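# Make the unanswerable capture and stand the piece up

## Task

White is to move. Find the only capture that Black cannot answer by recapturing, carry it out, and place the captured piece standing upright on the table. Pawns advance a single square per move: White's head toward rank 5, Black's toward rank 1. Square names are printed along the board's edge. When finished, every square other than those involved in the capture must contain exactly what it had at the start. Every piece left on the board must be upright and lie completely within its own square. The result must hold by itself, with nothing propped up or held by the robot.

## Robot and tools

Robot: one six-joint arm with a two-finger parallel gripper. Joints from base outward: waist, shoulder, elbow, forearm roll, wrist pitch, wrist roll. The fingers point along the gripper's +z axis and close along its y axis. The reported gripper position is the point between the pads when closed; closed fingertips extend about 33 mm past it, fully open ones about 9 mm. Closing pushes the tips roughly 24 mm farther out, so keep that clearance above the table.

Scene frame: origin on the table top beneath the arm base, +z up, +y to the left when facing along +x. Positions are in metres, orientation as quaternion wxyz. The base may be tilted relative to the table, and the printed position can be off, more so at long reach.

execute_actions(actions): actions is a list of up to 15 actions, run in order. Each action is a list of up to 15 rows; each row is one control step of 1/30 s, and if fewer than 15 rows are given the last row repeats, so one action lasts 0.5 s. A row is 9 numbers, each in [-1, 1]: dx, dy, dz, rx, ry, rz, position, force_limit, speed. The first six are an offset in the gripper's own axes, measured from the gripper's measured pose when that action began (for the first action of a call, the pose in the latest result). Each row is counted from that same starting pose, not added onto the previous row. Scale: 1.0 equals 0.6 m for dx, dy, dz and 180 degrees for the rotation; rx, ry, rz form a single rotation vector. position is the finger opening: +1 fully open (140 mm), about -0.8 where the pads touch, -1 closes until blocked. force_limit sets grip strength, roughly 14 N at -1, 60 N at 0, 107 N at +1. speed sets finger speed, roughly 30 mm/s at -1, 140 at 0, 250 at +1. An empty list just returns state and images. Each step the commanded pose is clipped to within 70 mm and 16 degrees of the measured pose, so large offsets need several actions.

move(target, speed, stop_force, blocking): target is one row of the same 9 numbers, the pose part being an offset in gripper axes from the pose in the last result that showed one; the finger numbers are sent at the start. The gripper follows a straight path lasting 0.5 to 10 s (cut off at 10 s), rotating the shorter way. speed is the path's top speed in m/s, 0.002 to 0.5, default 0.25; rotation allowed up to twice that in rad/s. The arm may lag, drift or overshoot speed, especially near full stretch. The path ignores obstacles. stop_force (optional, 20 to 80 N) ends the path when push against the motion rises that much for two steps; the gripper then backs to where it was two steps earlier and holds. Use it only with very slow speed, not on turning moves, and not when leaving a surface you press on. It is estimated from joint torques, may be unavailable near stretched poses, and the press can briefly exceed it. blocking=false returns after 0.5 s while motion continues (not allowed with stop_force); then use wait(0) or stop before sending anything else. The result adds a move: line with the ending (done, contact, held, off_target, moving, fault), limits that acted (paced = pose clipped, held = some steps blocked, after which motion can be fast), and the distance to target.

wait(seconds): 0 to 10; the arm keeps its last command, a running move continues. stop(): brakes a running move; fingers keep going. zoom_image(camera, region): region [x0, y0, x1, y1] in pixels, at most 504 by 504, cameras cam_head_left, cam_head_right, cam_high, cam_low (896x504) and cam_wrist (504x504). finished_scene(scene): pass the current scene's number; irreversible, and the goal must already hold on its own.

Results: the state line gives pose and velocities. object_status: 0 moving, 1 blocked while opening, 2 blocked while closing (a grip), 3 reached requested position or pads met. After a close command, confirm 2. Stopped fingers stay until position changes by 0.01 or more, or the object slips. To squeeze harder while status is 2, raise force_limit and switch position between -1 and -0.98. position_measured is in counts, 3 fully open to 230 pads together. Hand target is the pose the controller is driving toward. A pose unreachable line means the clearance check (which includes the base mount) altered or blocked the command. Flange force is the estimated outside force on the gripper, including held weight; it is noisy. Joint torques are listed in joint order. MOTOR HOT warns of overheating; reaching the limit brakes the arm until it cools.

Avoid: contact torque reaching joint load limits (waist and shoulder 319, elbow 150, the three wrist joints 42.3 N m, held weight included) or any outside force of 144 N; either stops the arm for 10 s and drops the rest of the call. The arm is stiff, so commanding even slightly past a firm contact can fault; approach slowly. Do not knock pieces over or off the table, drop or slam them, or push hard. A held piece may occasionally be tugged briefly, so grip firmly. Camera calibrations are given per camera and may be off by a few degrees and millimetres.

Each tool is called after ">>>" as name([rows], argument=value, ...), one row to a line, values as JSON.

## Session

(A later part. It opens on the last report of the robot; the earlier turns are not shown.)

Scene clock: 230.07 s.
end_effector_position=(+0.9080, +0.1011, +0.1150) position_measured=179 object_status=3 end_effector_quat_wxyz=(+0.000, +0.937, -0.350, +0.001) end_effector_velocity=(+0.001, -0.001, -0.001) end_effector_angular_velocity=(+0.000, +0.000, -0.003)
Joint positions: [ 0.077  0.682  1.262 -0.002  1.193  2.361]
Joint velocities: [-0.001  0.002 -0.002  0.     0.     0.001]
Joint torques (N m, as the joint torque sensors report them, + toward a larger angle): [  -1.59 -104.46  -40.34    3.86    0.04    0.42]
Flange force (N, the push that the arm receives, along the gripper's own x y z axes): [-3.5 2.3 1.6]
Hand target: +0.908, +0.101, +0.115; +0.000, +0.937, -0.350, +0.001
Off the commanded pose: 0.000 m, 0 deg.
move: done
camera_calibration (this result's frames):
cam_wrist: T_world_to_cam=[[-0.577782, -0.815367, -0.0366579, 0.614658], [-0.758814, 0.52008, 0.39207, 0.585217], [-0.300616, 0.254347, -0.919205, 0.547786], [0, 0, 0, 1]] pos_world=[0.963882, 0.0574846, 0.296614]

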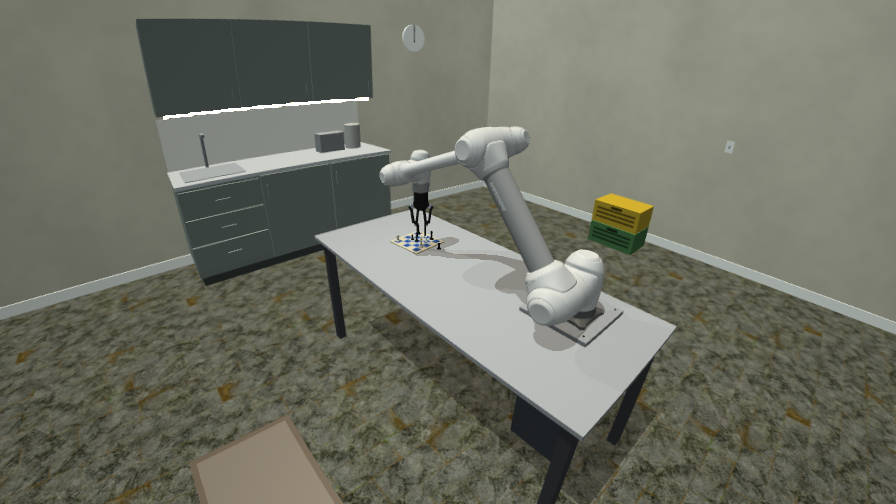

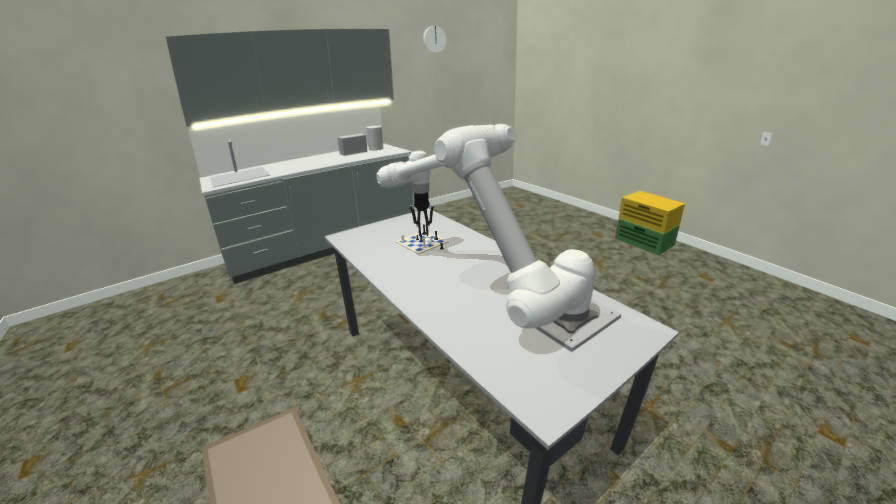

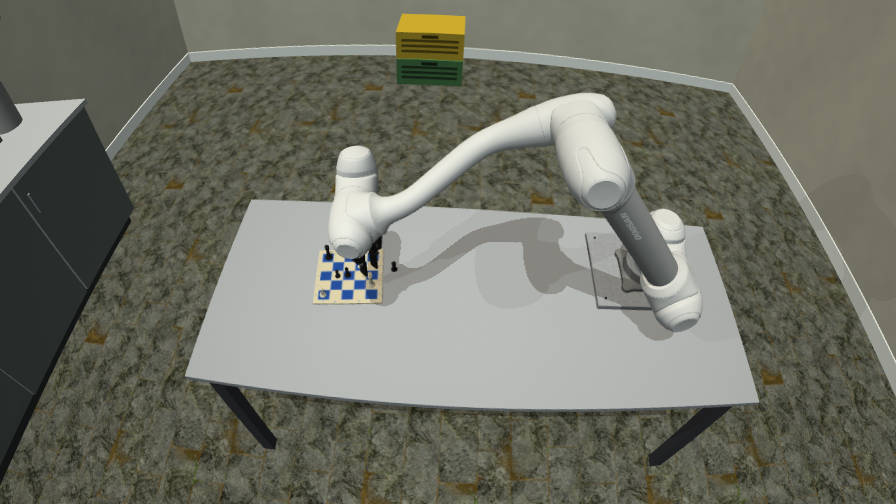

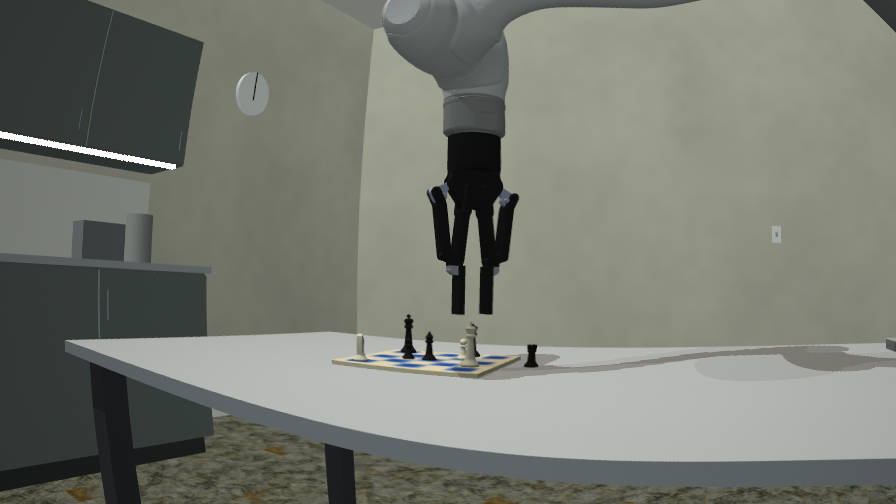

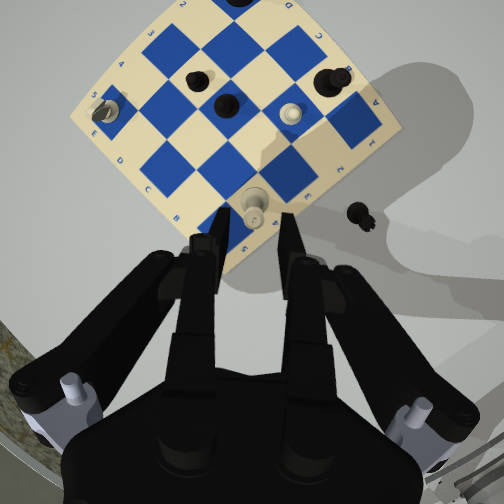

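>>> move(target=[0.001, -0.0013, 0.0633, 0, 0, 0, -0.4, 0, -0.3], speed=0.12)

>>> zoom_image(camera="cam_wrist", region=[190, 160, 330, 300])

>>> zoom_image(camera="cam_low", region=[420, 270, 530, 380])

Scene clock: 241.20 s.
end_effector_position=(+0.9090, +0.1012, +0.0771) position_measured=179 object_status=3 end_effector_quat_wxyz=(+0.000, +0.937, -0.350, +0.001) end_effector_velocity=(-0.001, -0.000, -0.002) end_effector_angular_velocity=(+0.001, +0.002, -0.002)
Joint positions: [ 0.077  0.709  1.289 -0.002  1.14   2.361]
Joint velocities: [-0.001  0.001  0.002  0.001 -0.001  0.001]
Joint torques (N m, as the joint torque sensors report them, + toward a larger angle): [  -2.48 -107.62  -39.27    3.45    0.35    0.32]
Flange force (N, the push that the arm receives, along the gripper's own x y z axes): [-2.1 -1.3 3.5]
Hand target: +0.909, +0.101, +0.077; +0.000, +0.937, -0.350, +0.001
Off the commanded pose: 0.000 m, 0 deg.
move: done
camera_calibration (this result's frames):
cam_wrist: T_world_to_cam=[[-0.577771, -0.815377, -0.0366192, 0.613964], [-0.75884, 0.520105, 0.391985, 0.600827], [-0.30057, 0.254266, -0.919242, 0.513197], [0, 0, 0, 1]] pos_world=[0.964914, 0.0576311, 0.25872]

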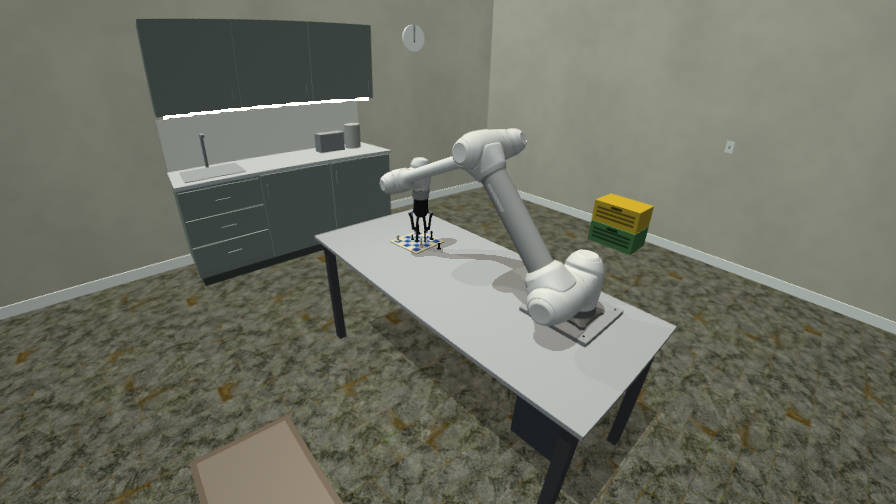

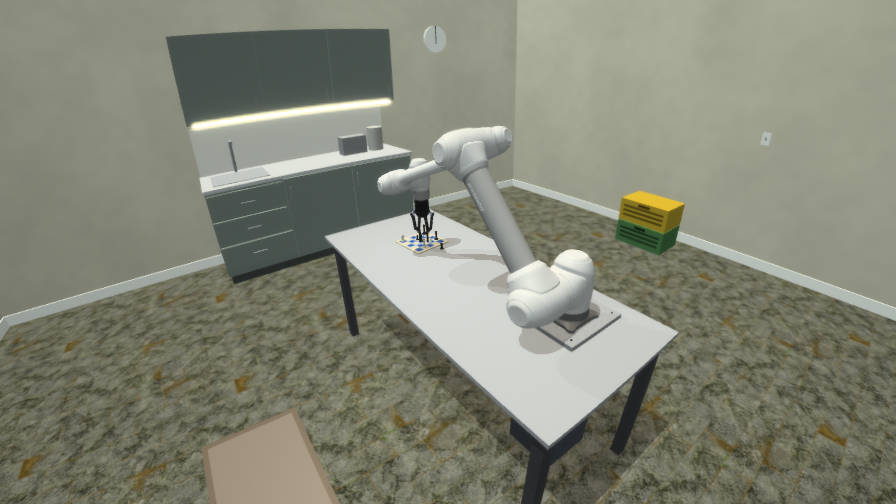

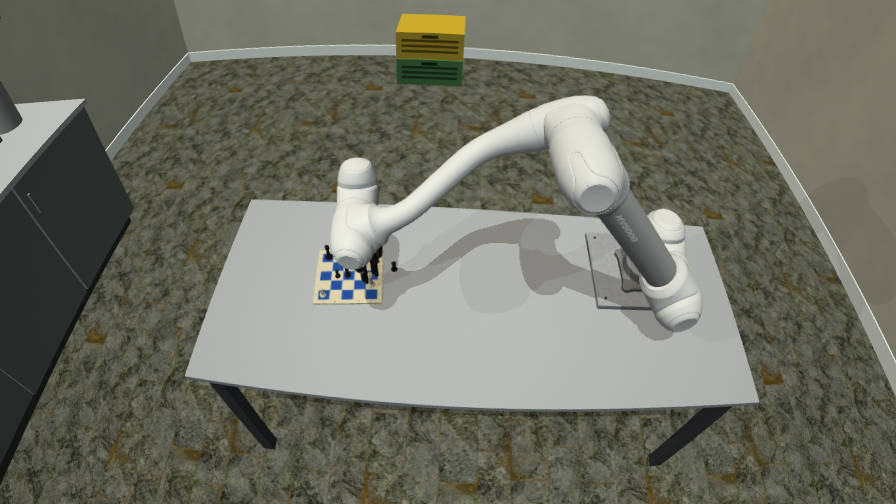

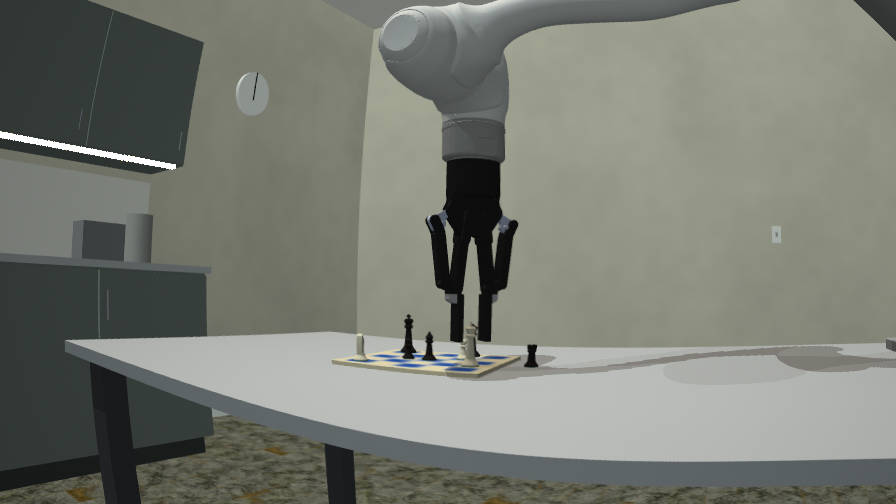

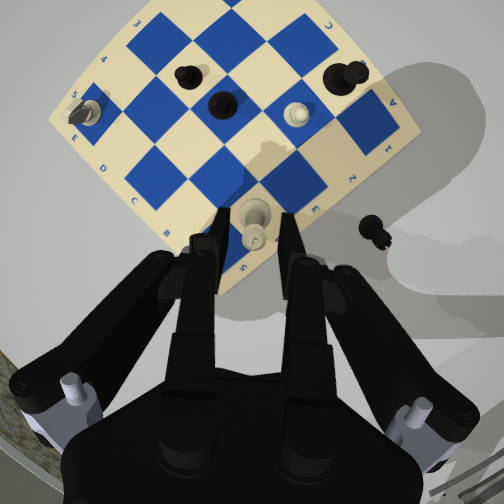

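Region (190, 160, 330, 300) of cam_wrist's 504x504 image, scaled by 3.600, with more detail than that image has.

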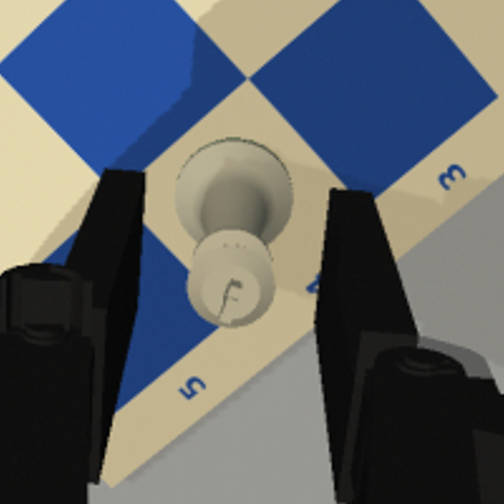

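Region (420, 270, 530, 380) of cam_low's 896x504 image, scaled by 4.582, with more detail than that image has.

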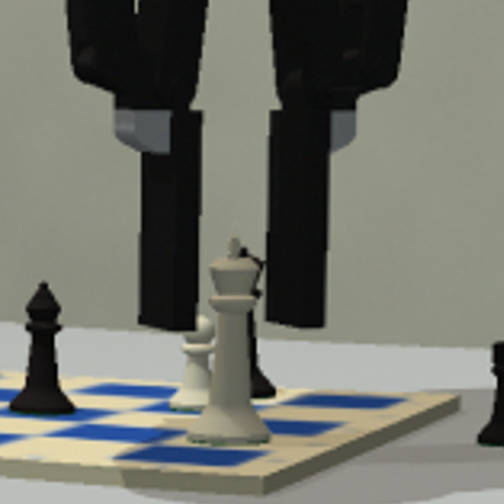

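The king is centered between the fingers, so I'm gripping it.

>>> execute_actions([
  [[0,0,0,0,0,0,-1,0,-0.5]],
])

>>> zoom_image(camera="cam_low", region=[420, 270, 530, 380])

Scene clock: 245.33 s.
end_effector_position=(+0.9090, +0.1012, +0.0770) position_measured=214 object_status=2 end_effector_quat_wxyz=(+0.000, +0.937, -0.350, +0.001) end_effector_velocity=(-0.000, -0.001, -0.001) end_effector_angular_velocity=(+0.000, +0.002, +0.000)
Joint positions: [ 0.077  0.709  1.289 -0.002  1.14   2.361]
Joint velocities: [-0.001  0.001  0.001  0.     0.    -0.001]
Joint torques (N m, as the joint torque sensors report them, + toward a larger angle): [  -2.87 -101.29  -36.74    3.84    0.08    0.36]
Flange force (N, the push that the arm receives, along the gripper's own x y z axes): [-4.4 0.3 -3.1]
Hand target: +0.909, +0.101, +0.077; +0.000, +0.937, -0.350, +0.001
Off the commanded pose: 0.000 m, 0 deg.
camera_calibration (this result's frames):
cam_wrist: T_world_to_cam=[[-0.57781, -0.815348, -0.0366463, 0.613999], [-0.758796, 0.520112, 0.392062, 0.600795], [-0.300607, 0.254344, -0.919209, 0.513137], [0, 0, 0, 1]] pos_world=[0.964908, 0.0576289, 0.258632]

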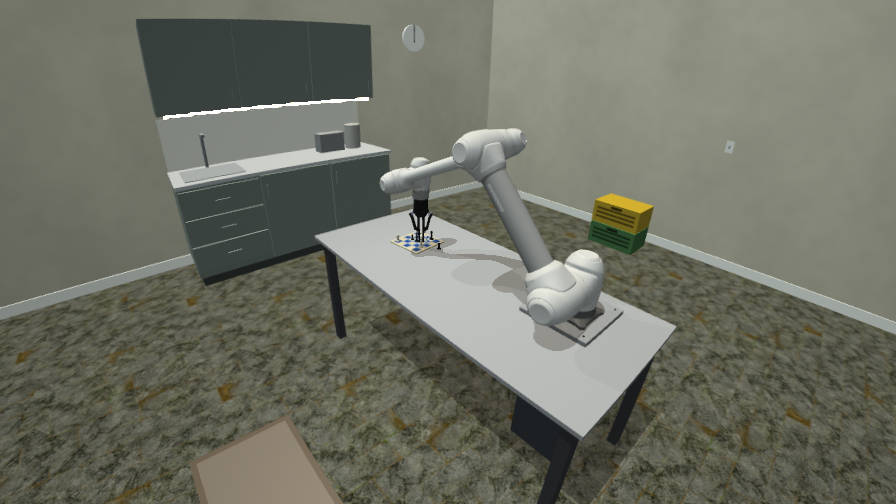

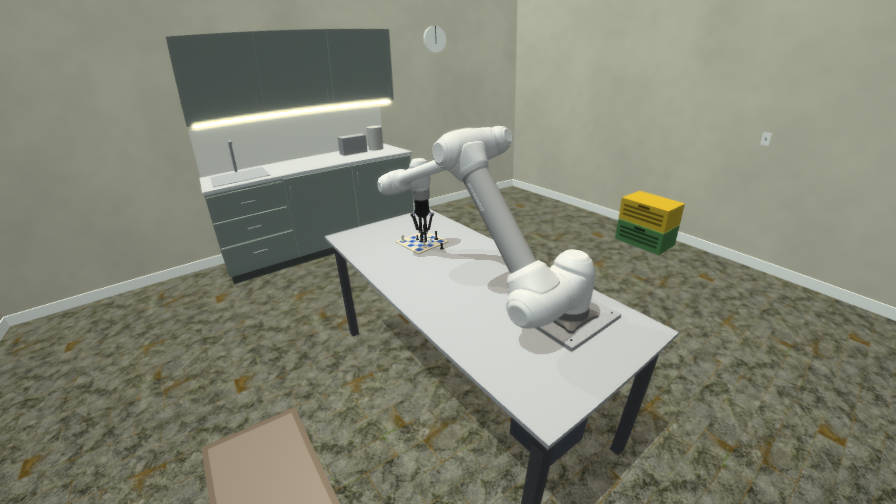

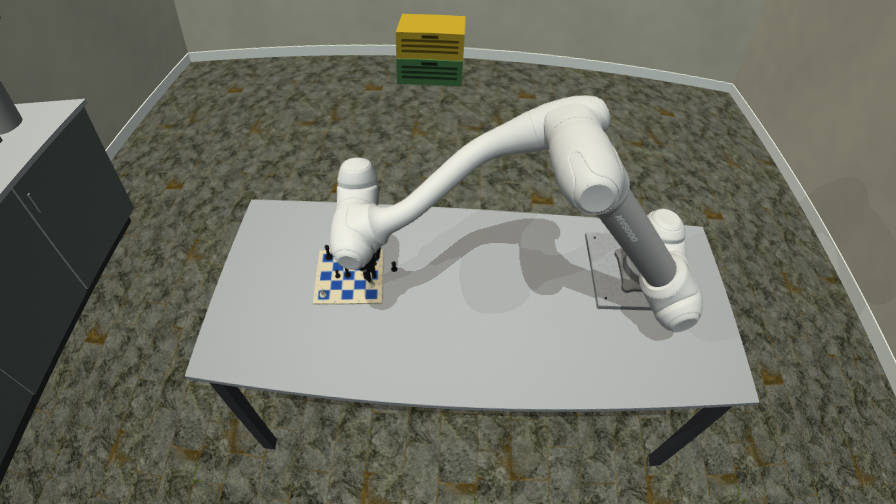

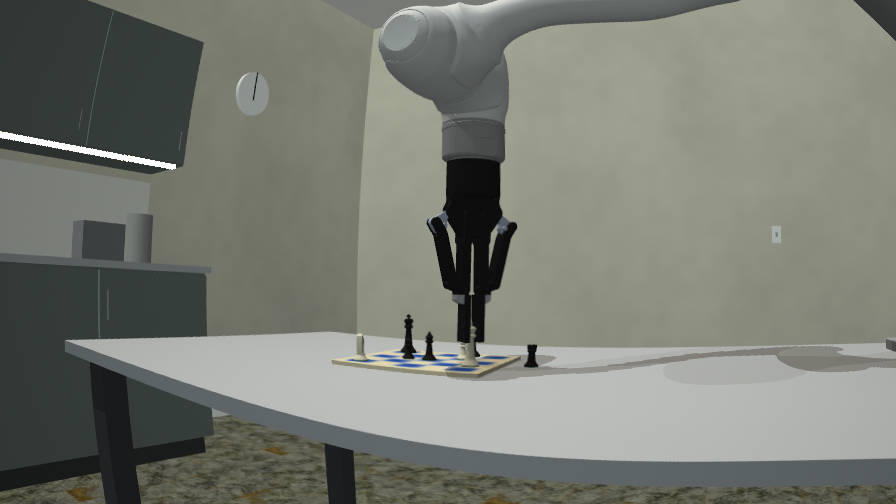

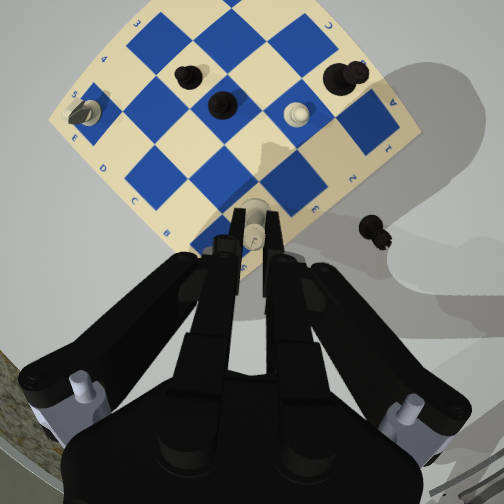

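Region (420, 270, 530, 380) of cam_low's 896x504 image, scaled by 4.582, with more detail than that image has.

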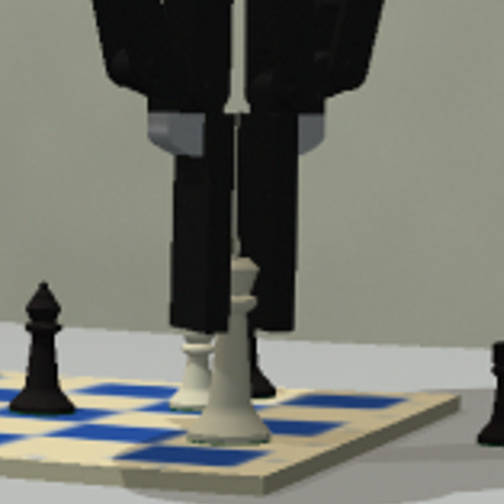

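>>> move(target=[0, 0, -0.017, 0, 0, 0, -1, 0, -0.5], speed=0.05)

>>> move(target=[0.0875, -0.0007, 0.011, 0, 0, 0, -1, 0, -0.5], speed=0.1)

>>> zoom_image(camera="cam_wrist", region=[190, 140, 330, 280])

>>> zoom_image(camera="cam_low", region=[410, 290, 500, 380])

Scene clock: 253.13 s.
end_effector_position=(+0.9090, +0.1012, +0.0872) position_measured=214 object_status=2 end_effector_quat_wxyz=(+0.000, +0.937, -0.350, +0.001) end_effector_velocity=(-0.002, +0.000, -0.003) end_effector_angular_velocity=(-0.000, +0.005, -0.000)
Joint positions: [ 0.077  0.702  1.281 -0.002  1.155  2.361]
Joint velocities: [0.    0.001 0.003 0.    0.001 0.   ]
Joint torques (N m, as the joint torque sensors report them, + toward a larger angle): [  -2.75 -107.79  -39.92    3.87    0.26    0.19]
Flange force (N, the push that the arm receives, along the gripper's own x y z axes): [-2.6 -2.0 5.2]
Hand target: +0.909, +0.101, +0.087; +0.000, +0.937, -0.350, +0.001
Off the commanded pose: 0.000 m, 0 deg.
move: done
camera_calibration (this result's frames):
cam_wrist: T_world_to_cam=[[-0.577777, -0.815376, -0.0365623, 0.614309], [-0.758816, 0.52012, 0.392011, 0.596832], [-0.30062, 0.254239, -0.919233, 0.522494], [0, 0, 0, 1]] pos_world=[0.964891, 0.0576297, 0.26879]

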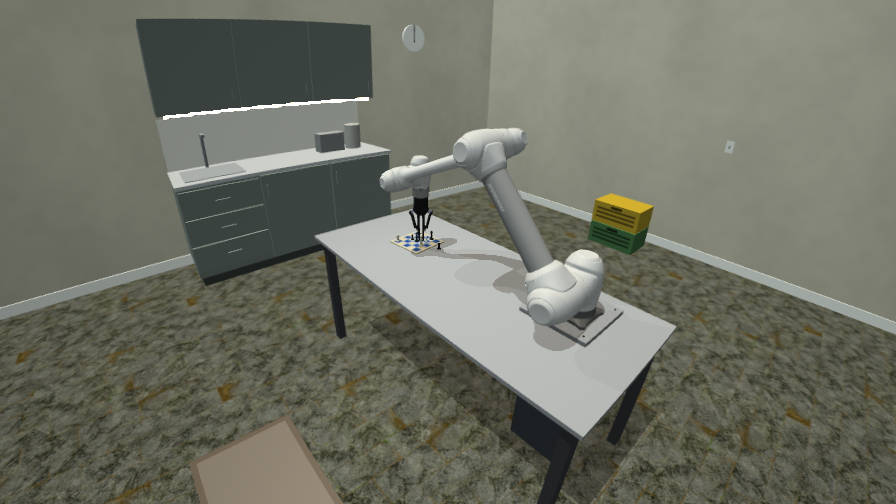

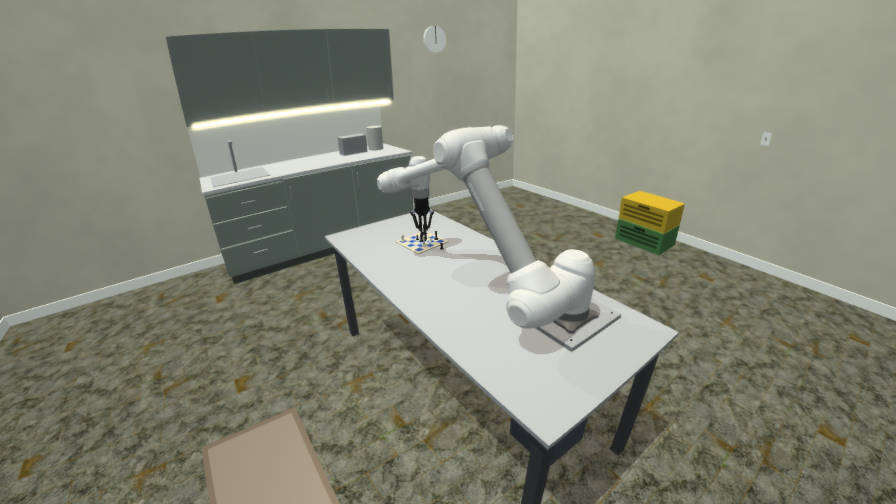

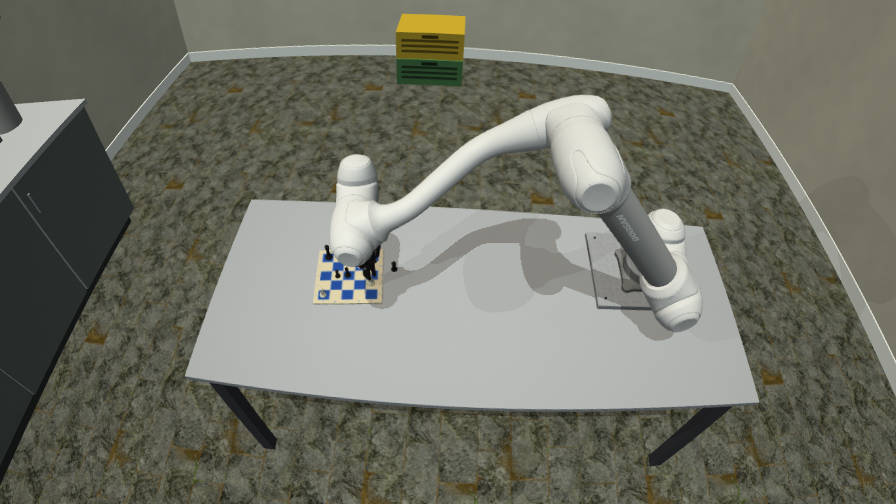

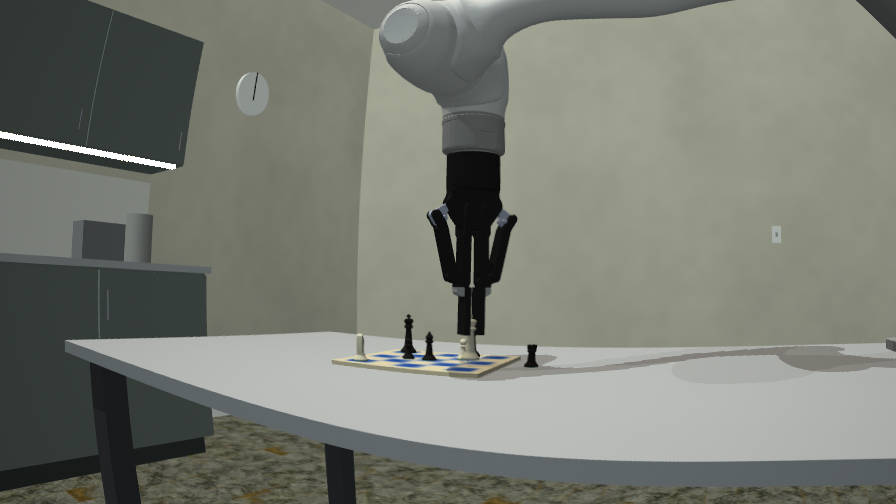

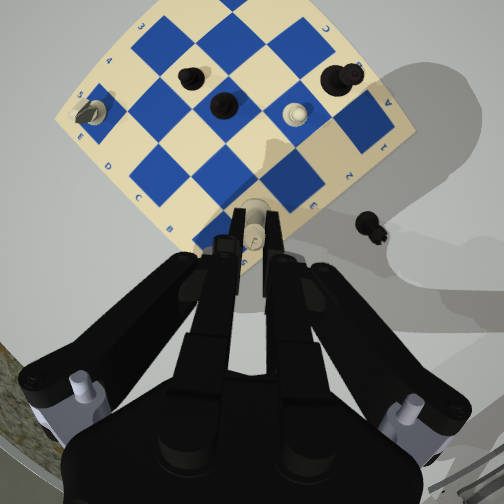

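Scene clock: 254.03 s.
end_effector_position=(+0.9489, +0.0671, +0.0807) position_measured=214 object_status=2 end_effector_quat_wxyz=(+0.000, +0.937, -0.350, +0.001) end_effector_velocity=(+0.001, -0.000, +0.001) end_effector_angular_velocity=(+0.000, -0.001, +0.000)
Joint positions: [ 0.038  0.764  1.181 -0.002  1.192  2.322]
Joint velocities: [-0.001  0.    -0.002  0.     0.001 -0.001]
Joint torques (N m, as the joint torque sensors report them, + toward a larger angle): [  -4.81 -112.85  -40.91    4.07   -0.01    0.35]
Flange force (N, the push that the arm receives, along the gripper's own x y z axes): [-5.2 -1.9 3.5]
Hand target: +0.949, +0.067, +0.081; +0.000, +0.937, -0.350, +0.001
Off the commanded pose: 0.000 m, 0 deg.
move: done
camera_calibration (this result's frames):
cam_wrist: T_world_to_cam=[[-0.577687, -0.815444, -0.0364463, 0.609295], [-0.758896, 0.520111, 0.391869, 0.647485], [-0.300591, 0.254036, -0.919299, 0.537214], [0, 0, 0, 1]] pos_world=[1.00484, 0.0236106, 0.262338]

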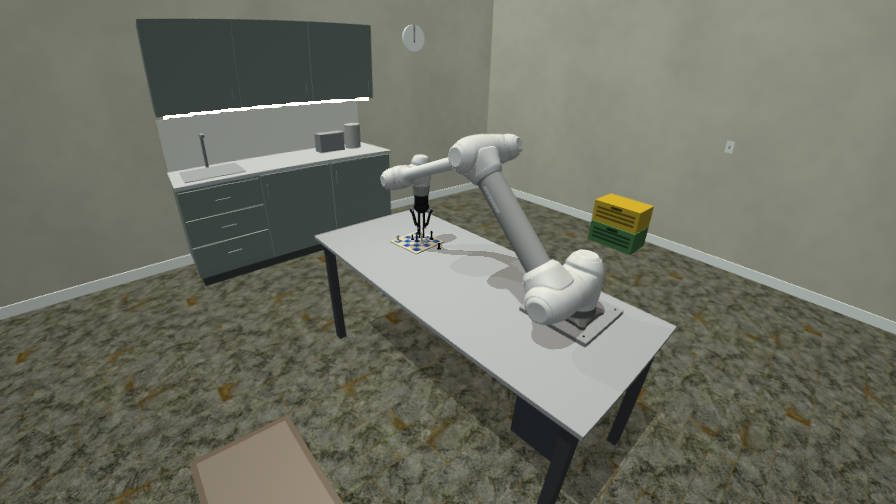

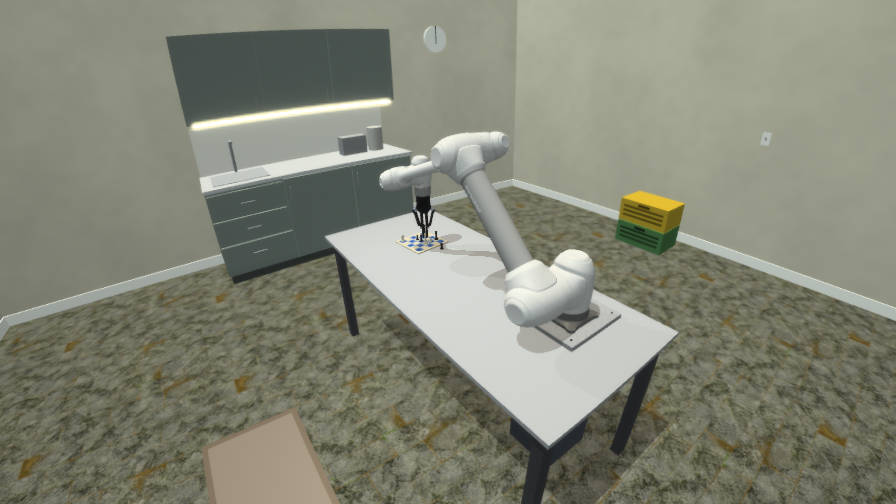

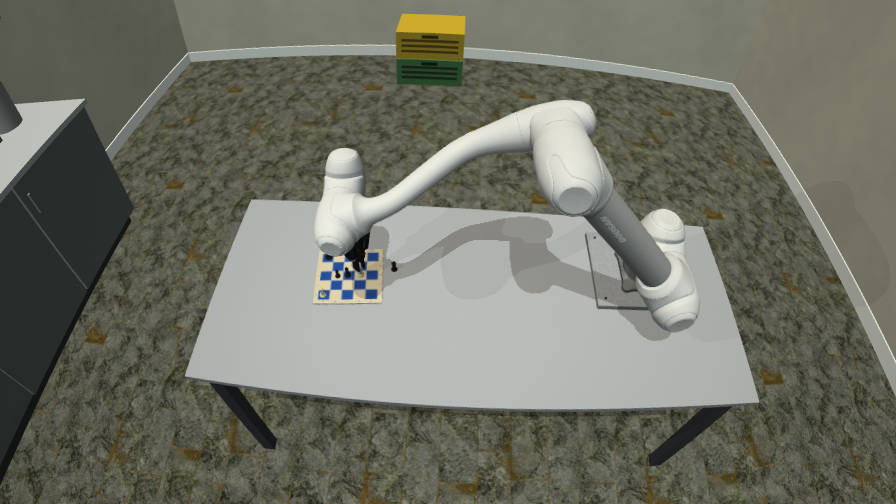

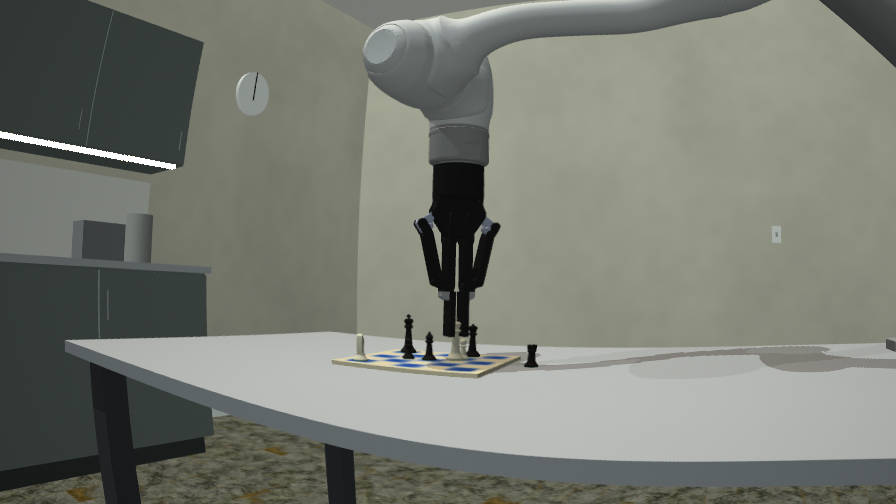

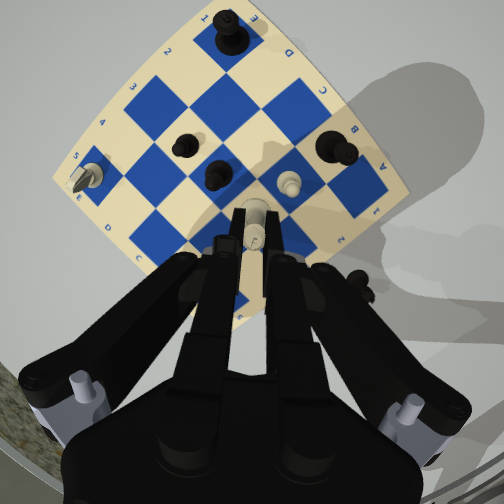

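Region (190, 140, 330, 280) of cam_wrist's 504x504 image, scaled by 3.600, with more detail than that image has.

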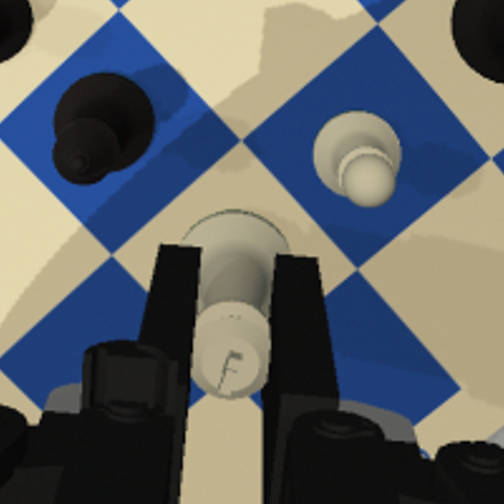

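Region (410, 290, 500, 380) of cam_low's 896x504 image, scaled by 5.600, with more detail than that image has.

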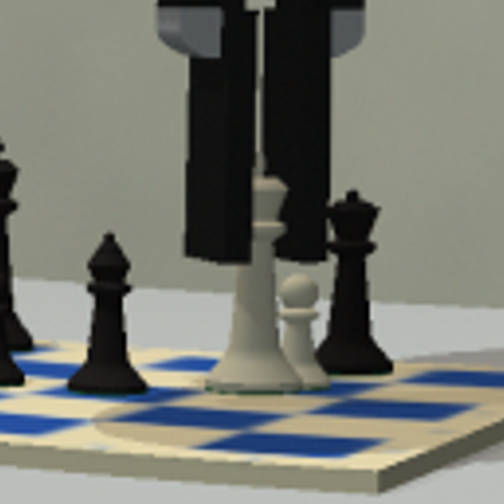

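>>> execute_actions([
  [[0,0,0.0007,0,0,0,-1,0,-0.5],[0,0,0.0015,0,0,0,-1,0,-0.5],[0,0,0.0024,0,0,0,-1,0,-0.5],[0,0,0.0033,0,0,0,-1,0,-0.5],[0,0,0.004,0,0,0,-1,0,-0.5],[0,0,0.0045,0,0,0,-1,0,-0.5],[0,0,0.0047,0,0,0,-1,0,-0.5],[0,0,0.0047,0,0,0,-1,0,-0.5],[0,0,0.0047,0,0,0,-1,0,-0.5],[0,0,0.0047,0,0,0,-1,0,-0.5],[0,0,0.0047,0,0,0,-1,0,-0.5],[0,0,0.0047,0,0,0,-0.47,0,-0.3]],
])

>>> zoom_image(camera="cam_low", region=[410, 290, 500, 380])

Scene clock: 261.30 s.
end_effector_position=(+0.9489, +0.0671, +0.0779) position_measured=201 object_status=0 end_effector_quat_wxyz=(+0.000, +0.937, -0.350, +0.001) end_effector_velocity=(+0.000, -0.001, +0.001) end_effector_angular_velocity=(+0.000, -0.002, -0.000)
Joint positions: [ 0.038  0.766  1.184 -0.002  1.188  2.322]
Joint velocities: [-0.002 -0.001  0.     0.    -0.001 -0.001]
Joint torques (N m, as the joint torque sensors report them, + toward a larger angle): [  -2.88 -112.94  -39.93    3.97    0.07    0.29]
Flange force (N, the push that the arm receives, along the gripper's own x y z axes): [-1.7 -1.6 2.1]
Hand target: +0.949, +0.067, +0.078; +0.000, +0.937, -0.350, +0.001
Off the commanded pose: 0.000 m, 0 deg.
camera_calibration (this result's frames):
cam_wrist: T_world_to_cam=[[-0.57775, -0.815395, -0.0365528, 0.609268], [-0.758846, 0.520112, 0.391964, 0.648524], [-0.300594, 0.254195, -0.919254, 0.534632], [0, 0, 0, 1]] pos_world=[1.00484, 0.0235877, 0.259534]

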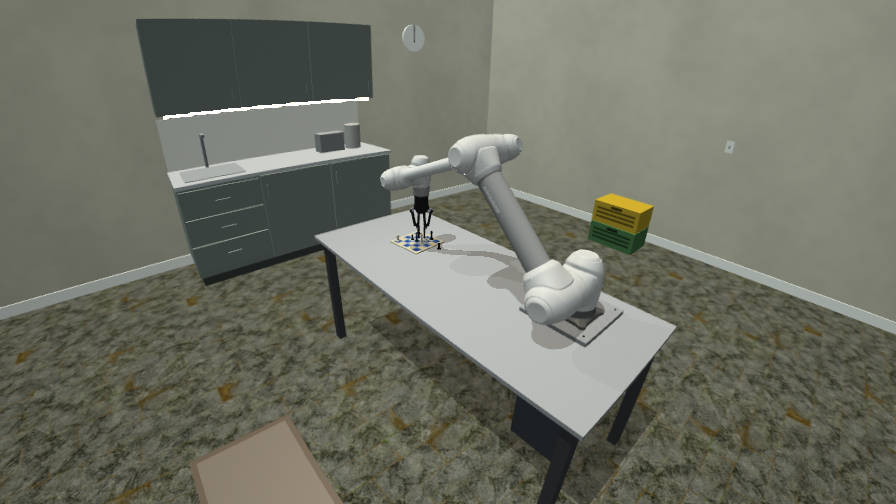

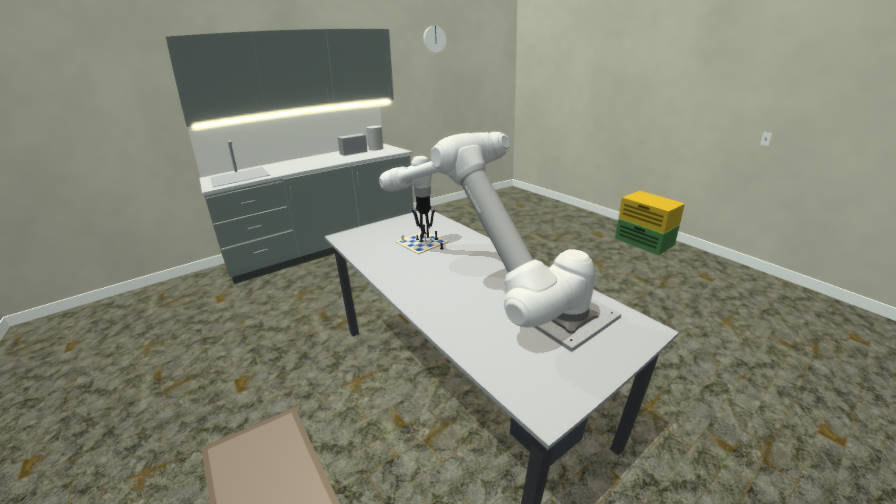

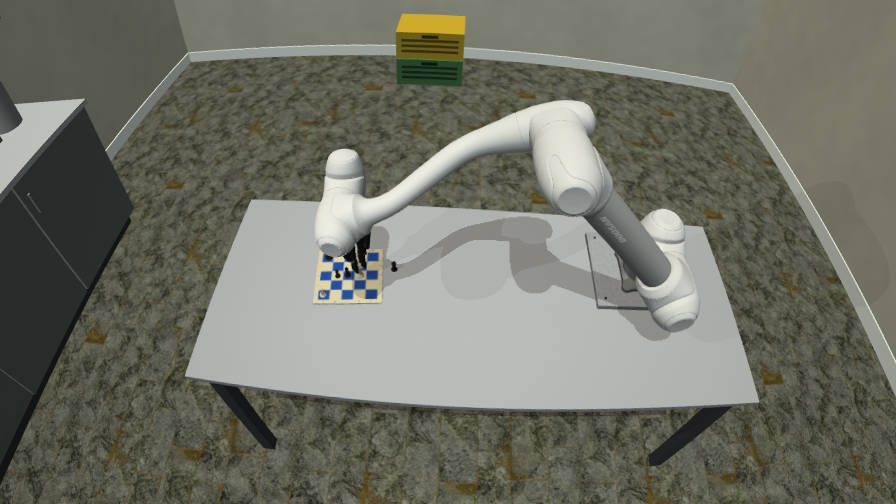

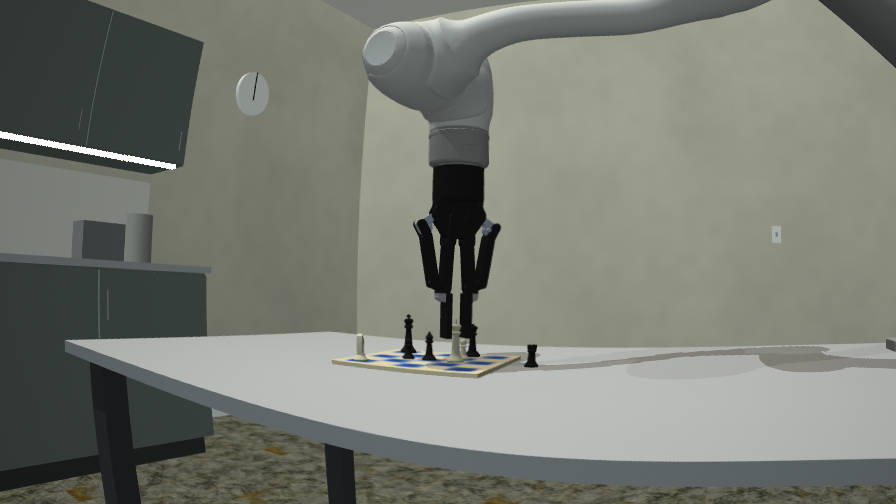

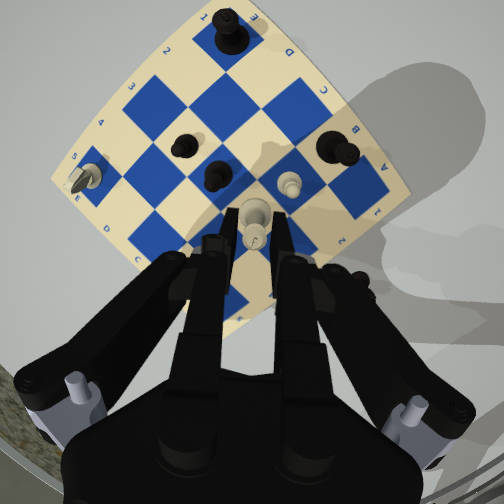

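Region (410, 290, 500, 380) of cam_low's 896x504 image, scaled by 5.600, with more detail than that image has.

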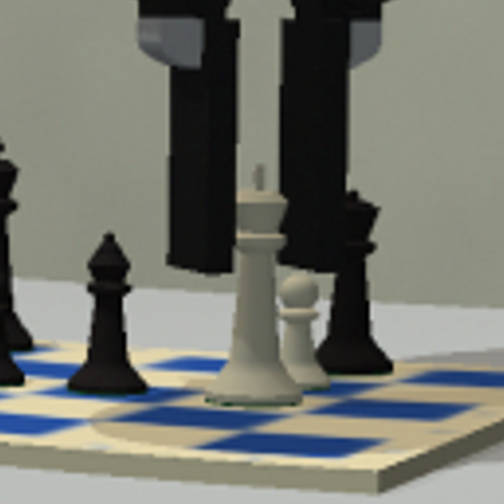

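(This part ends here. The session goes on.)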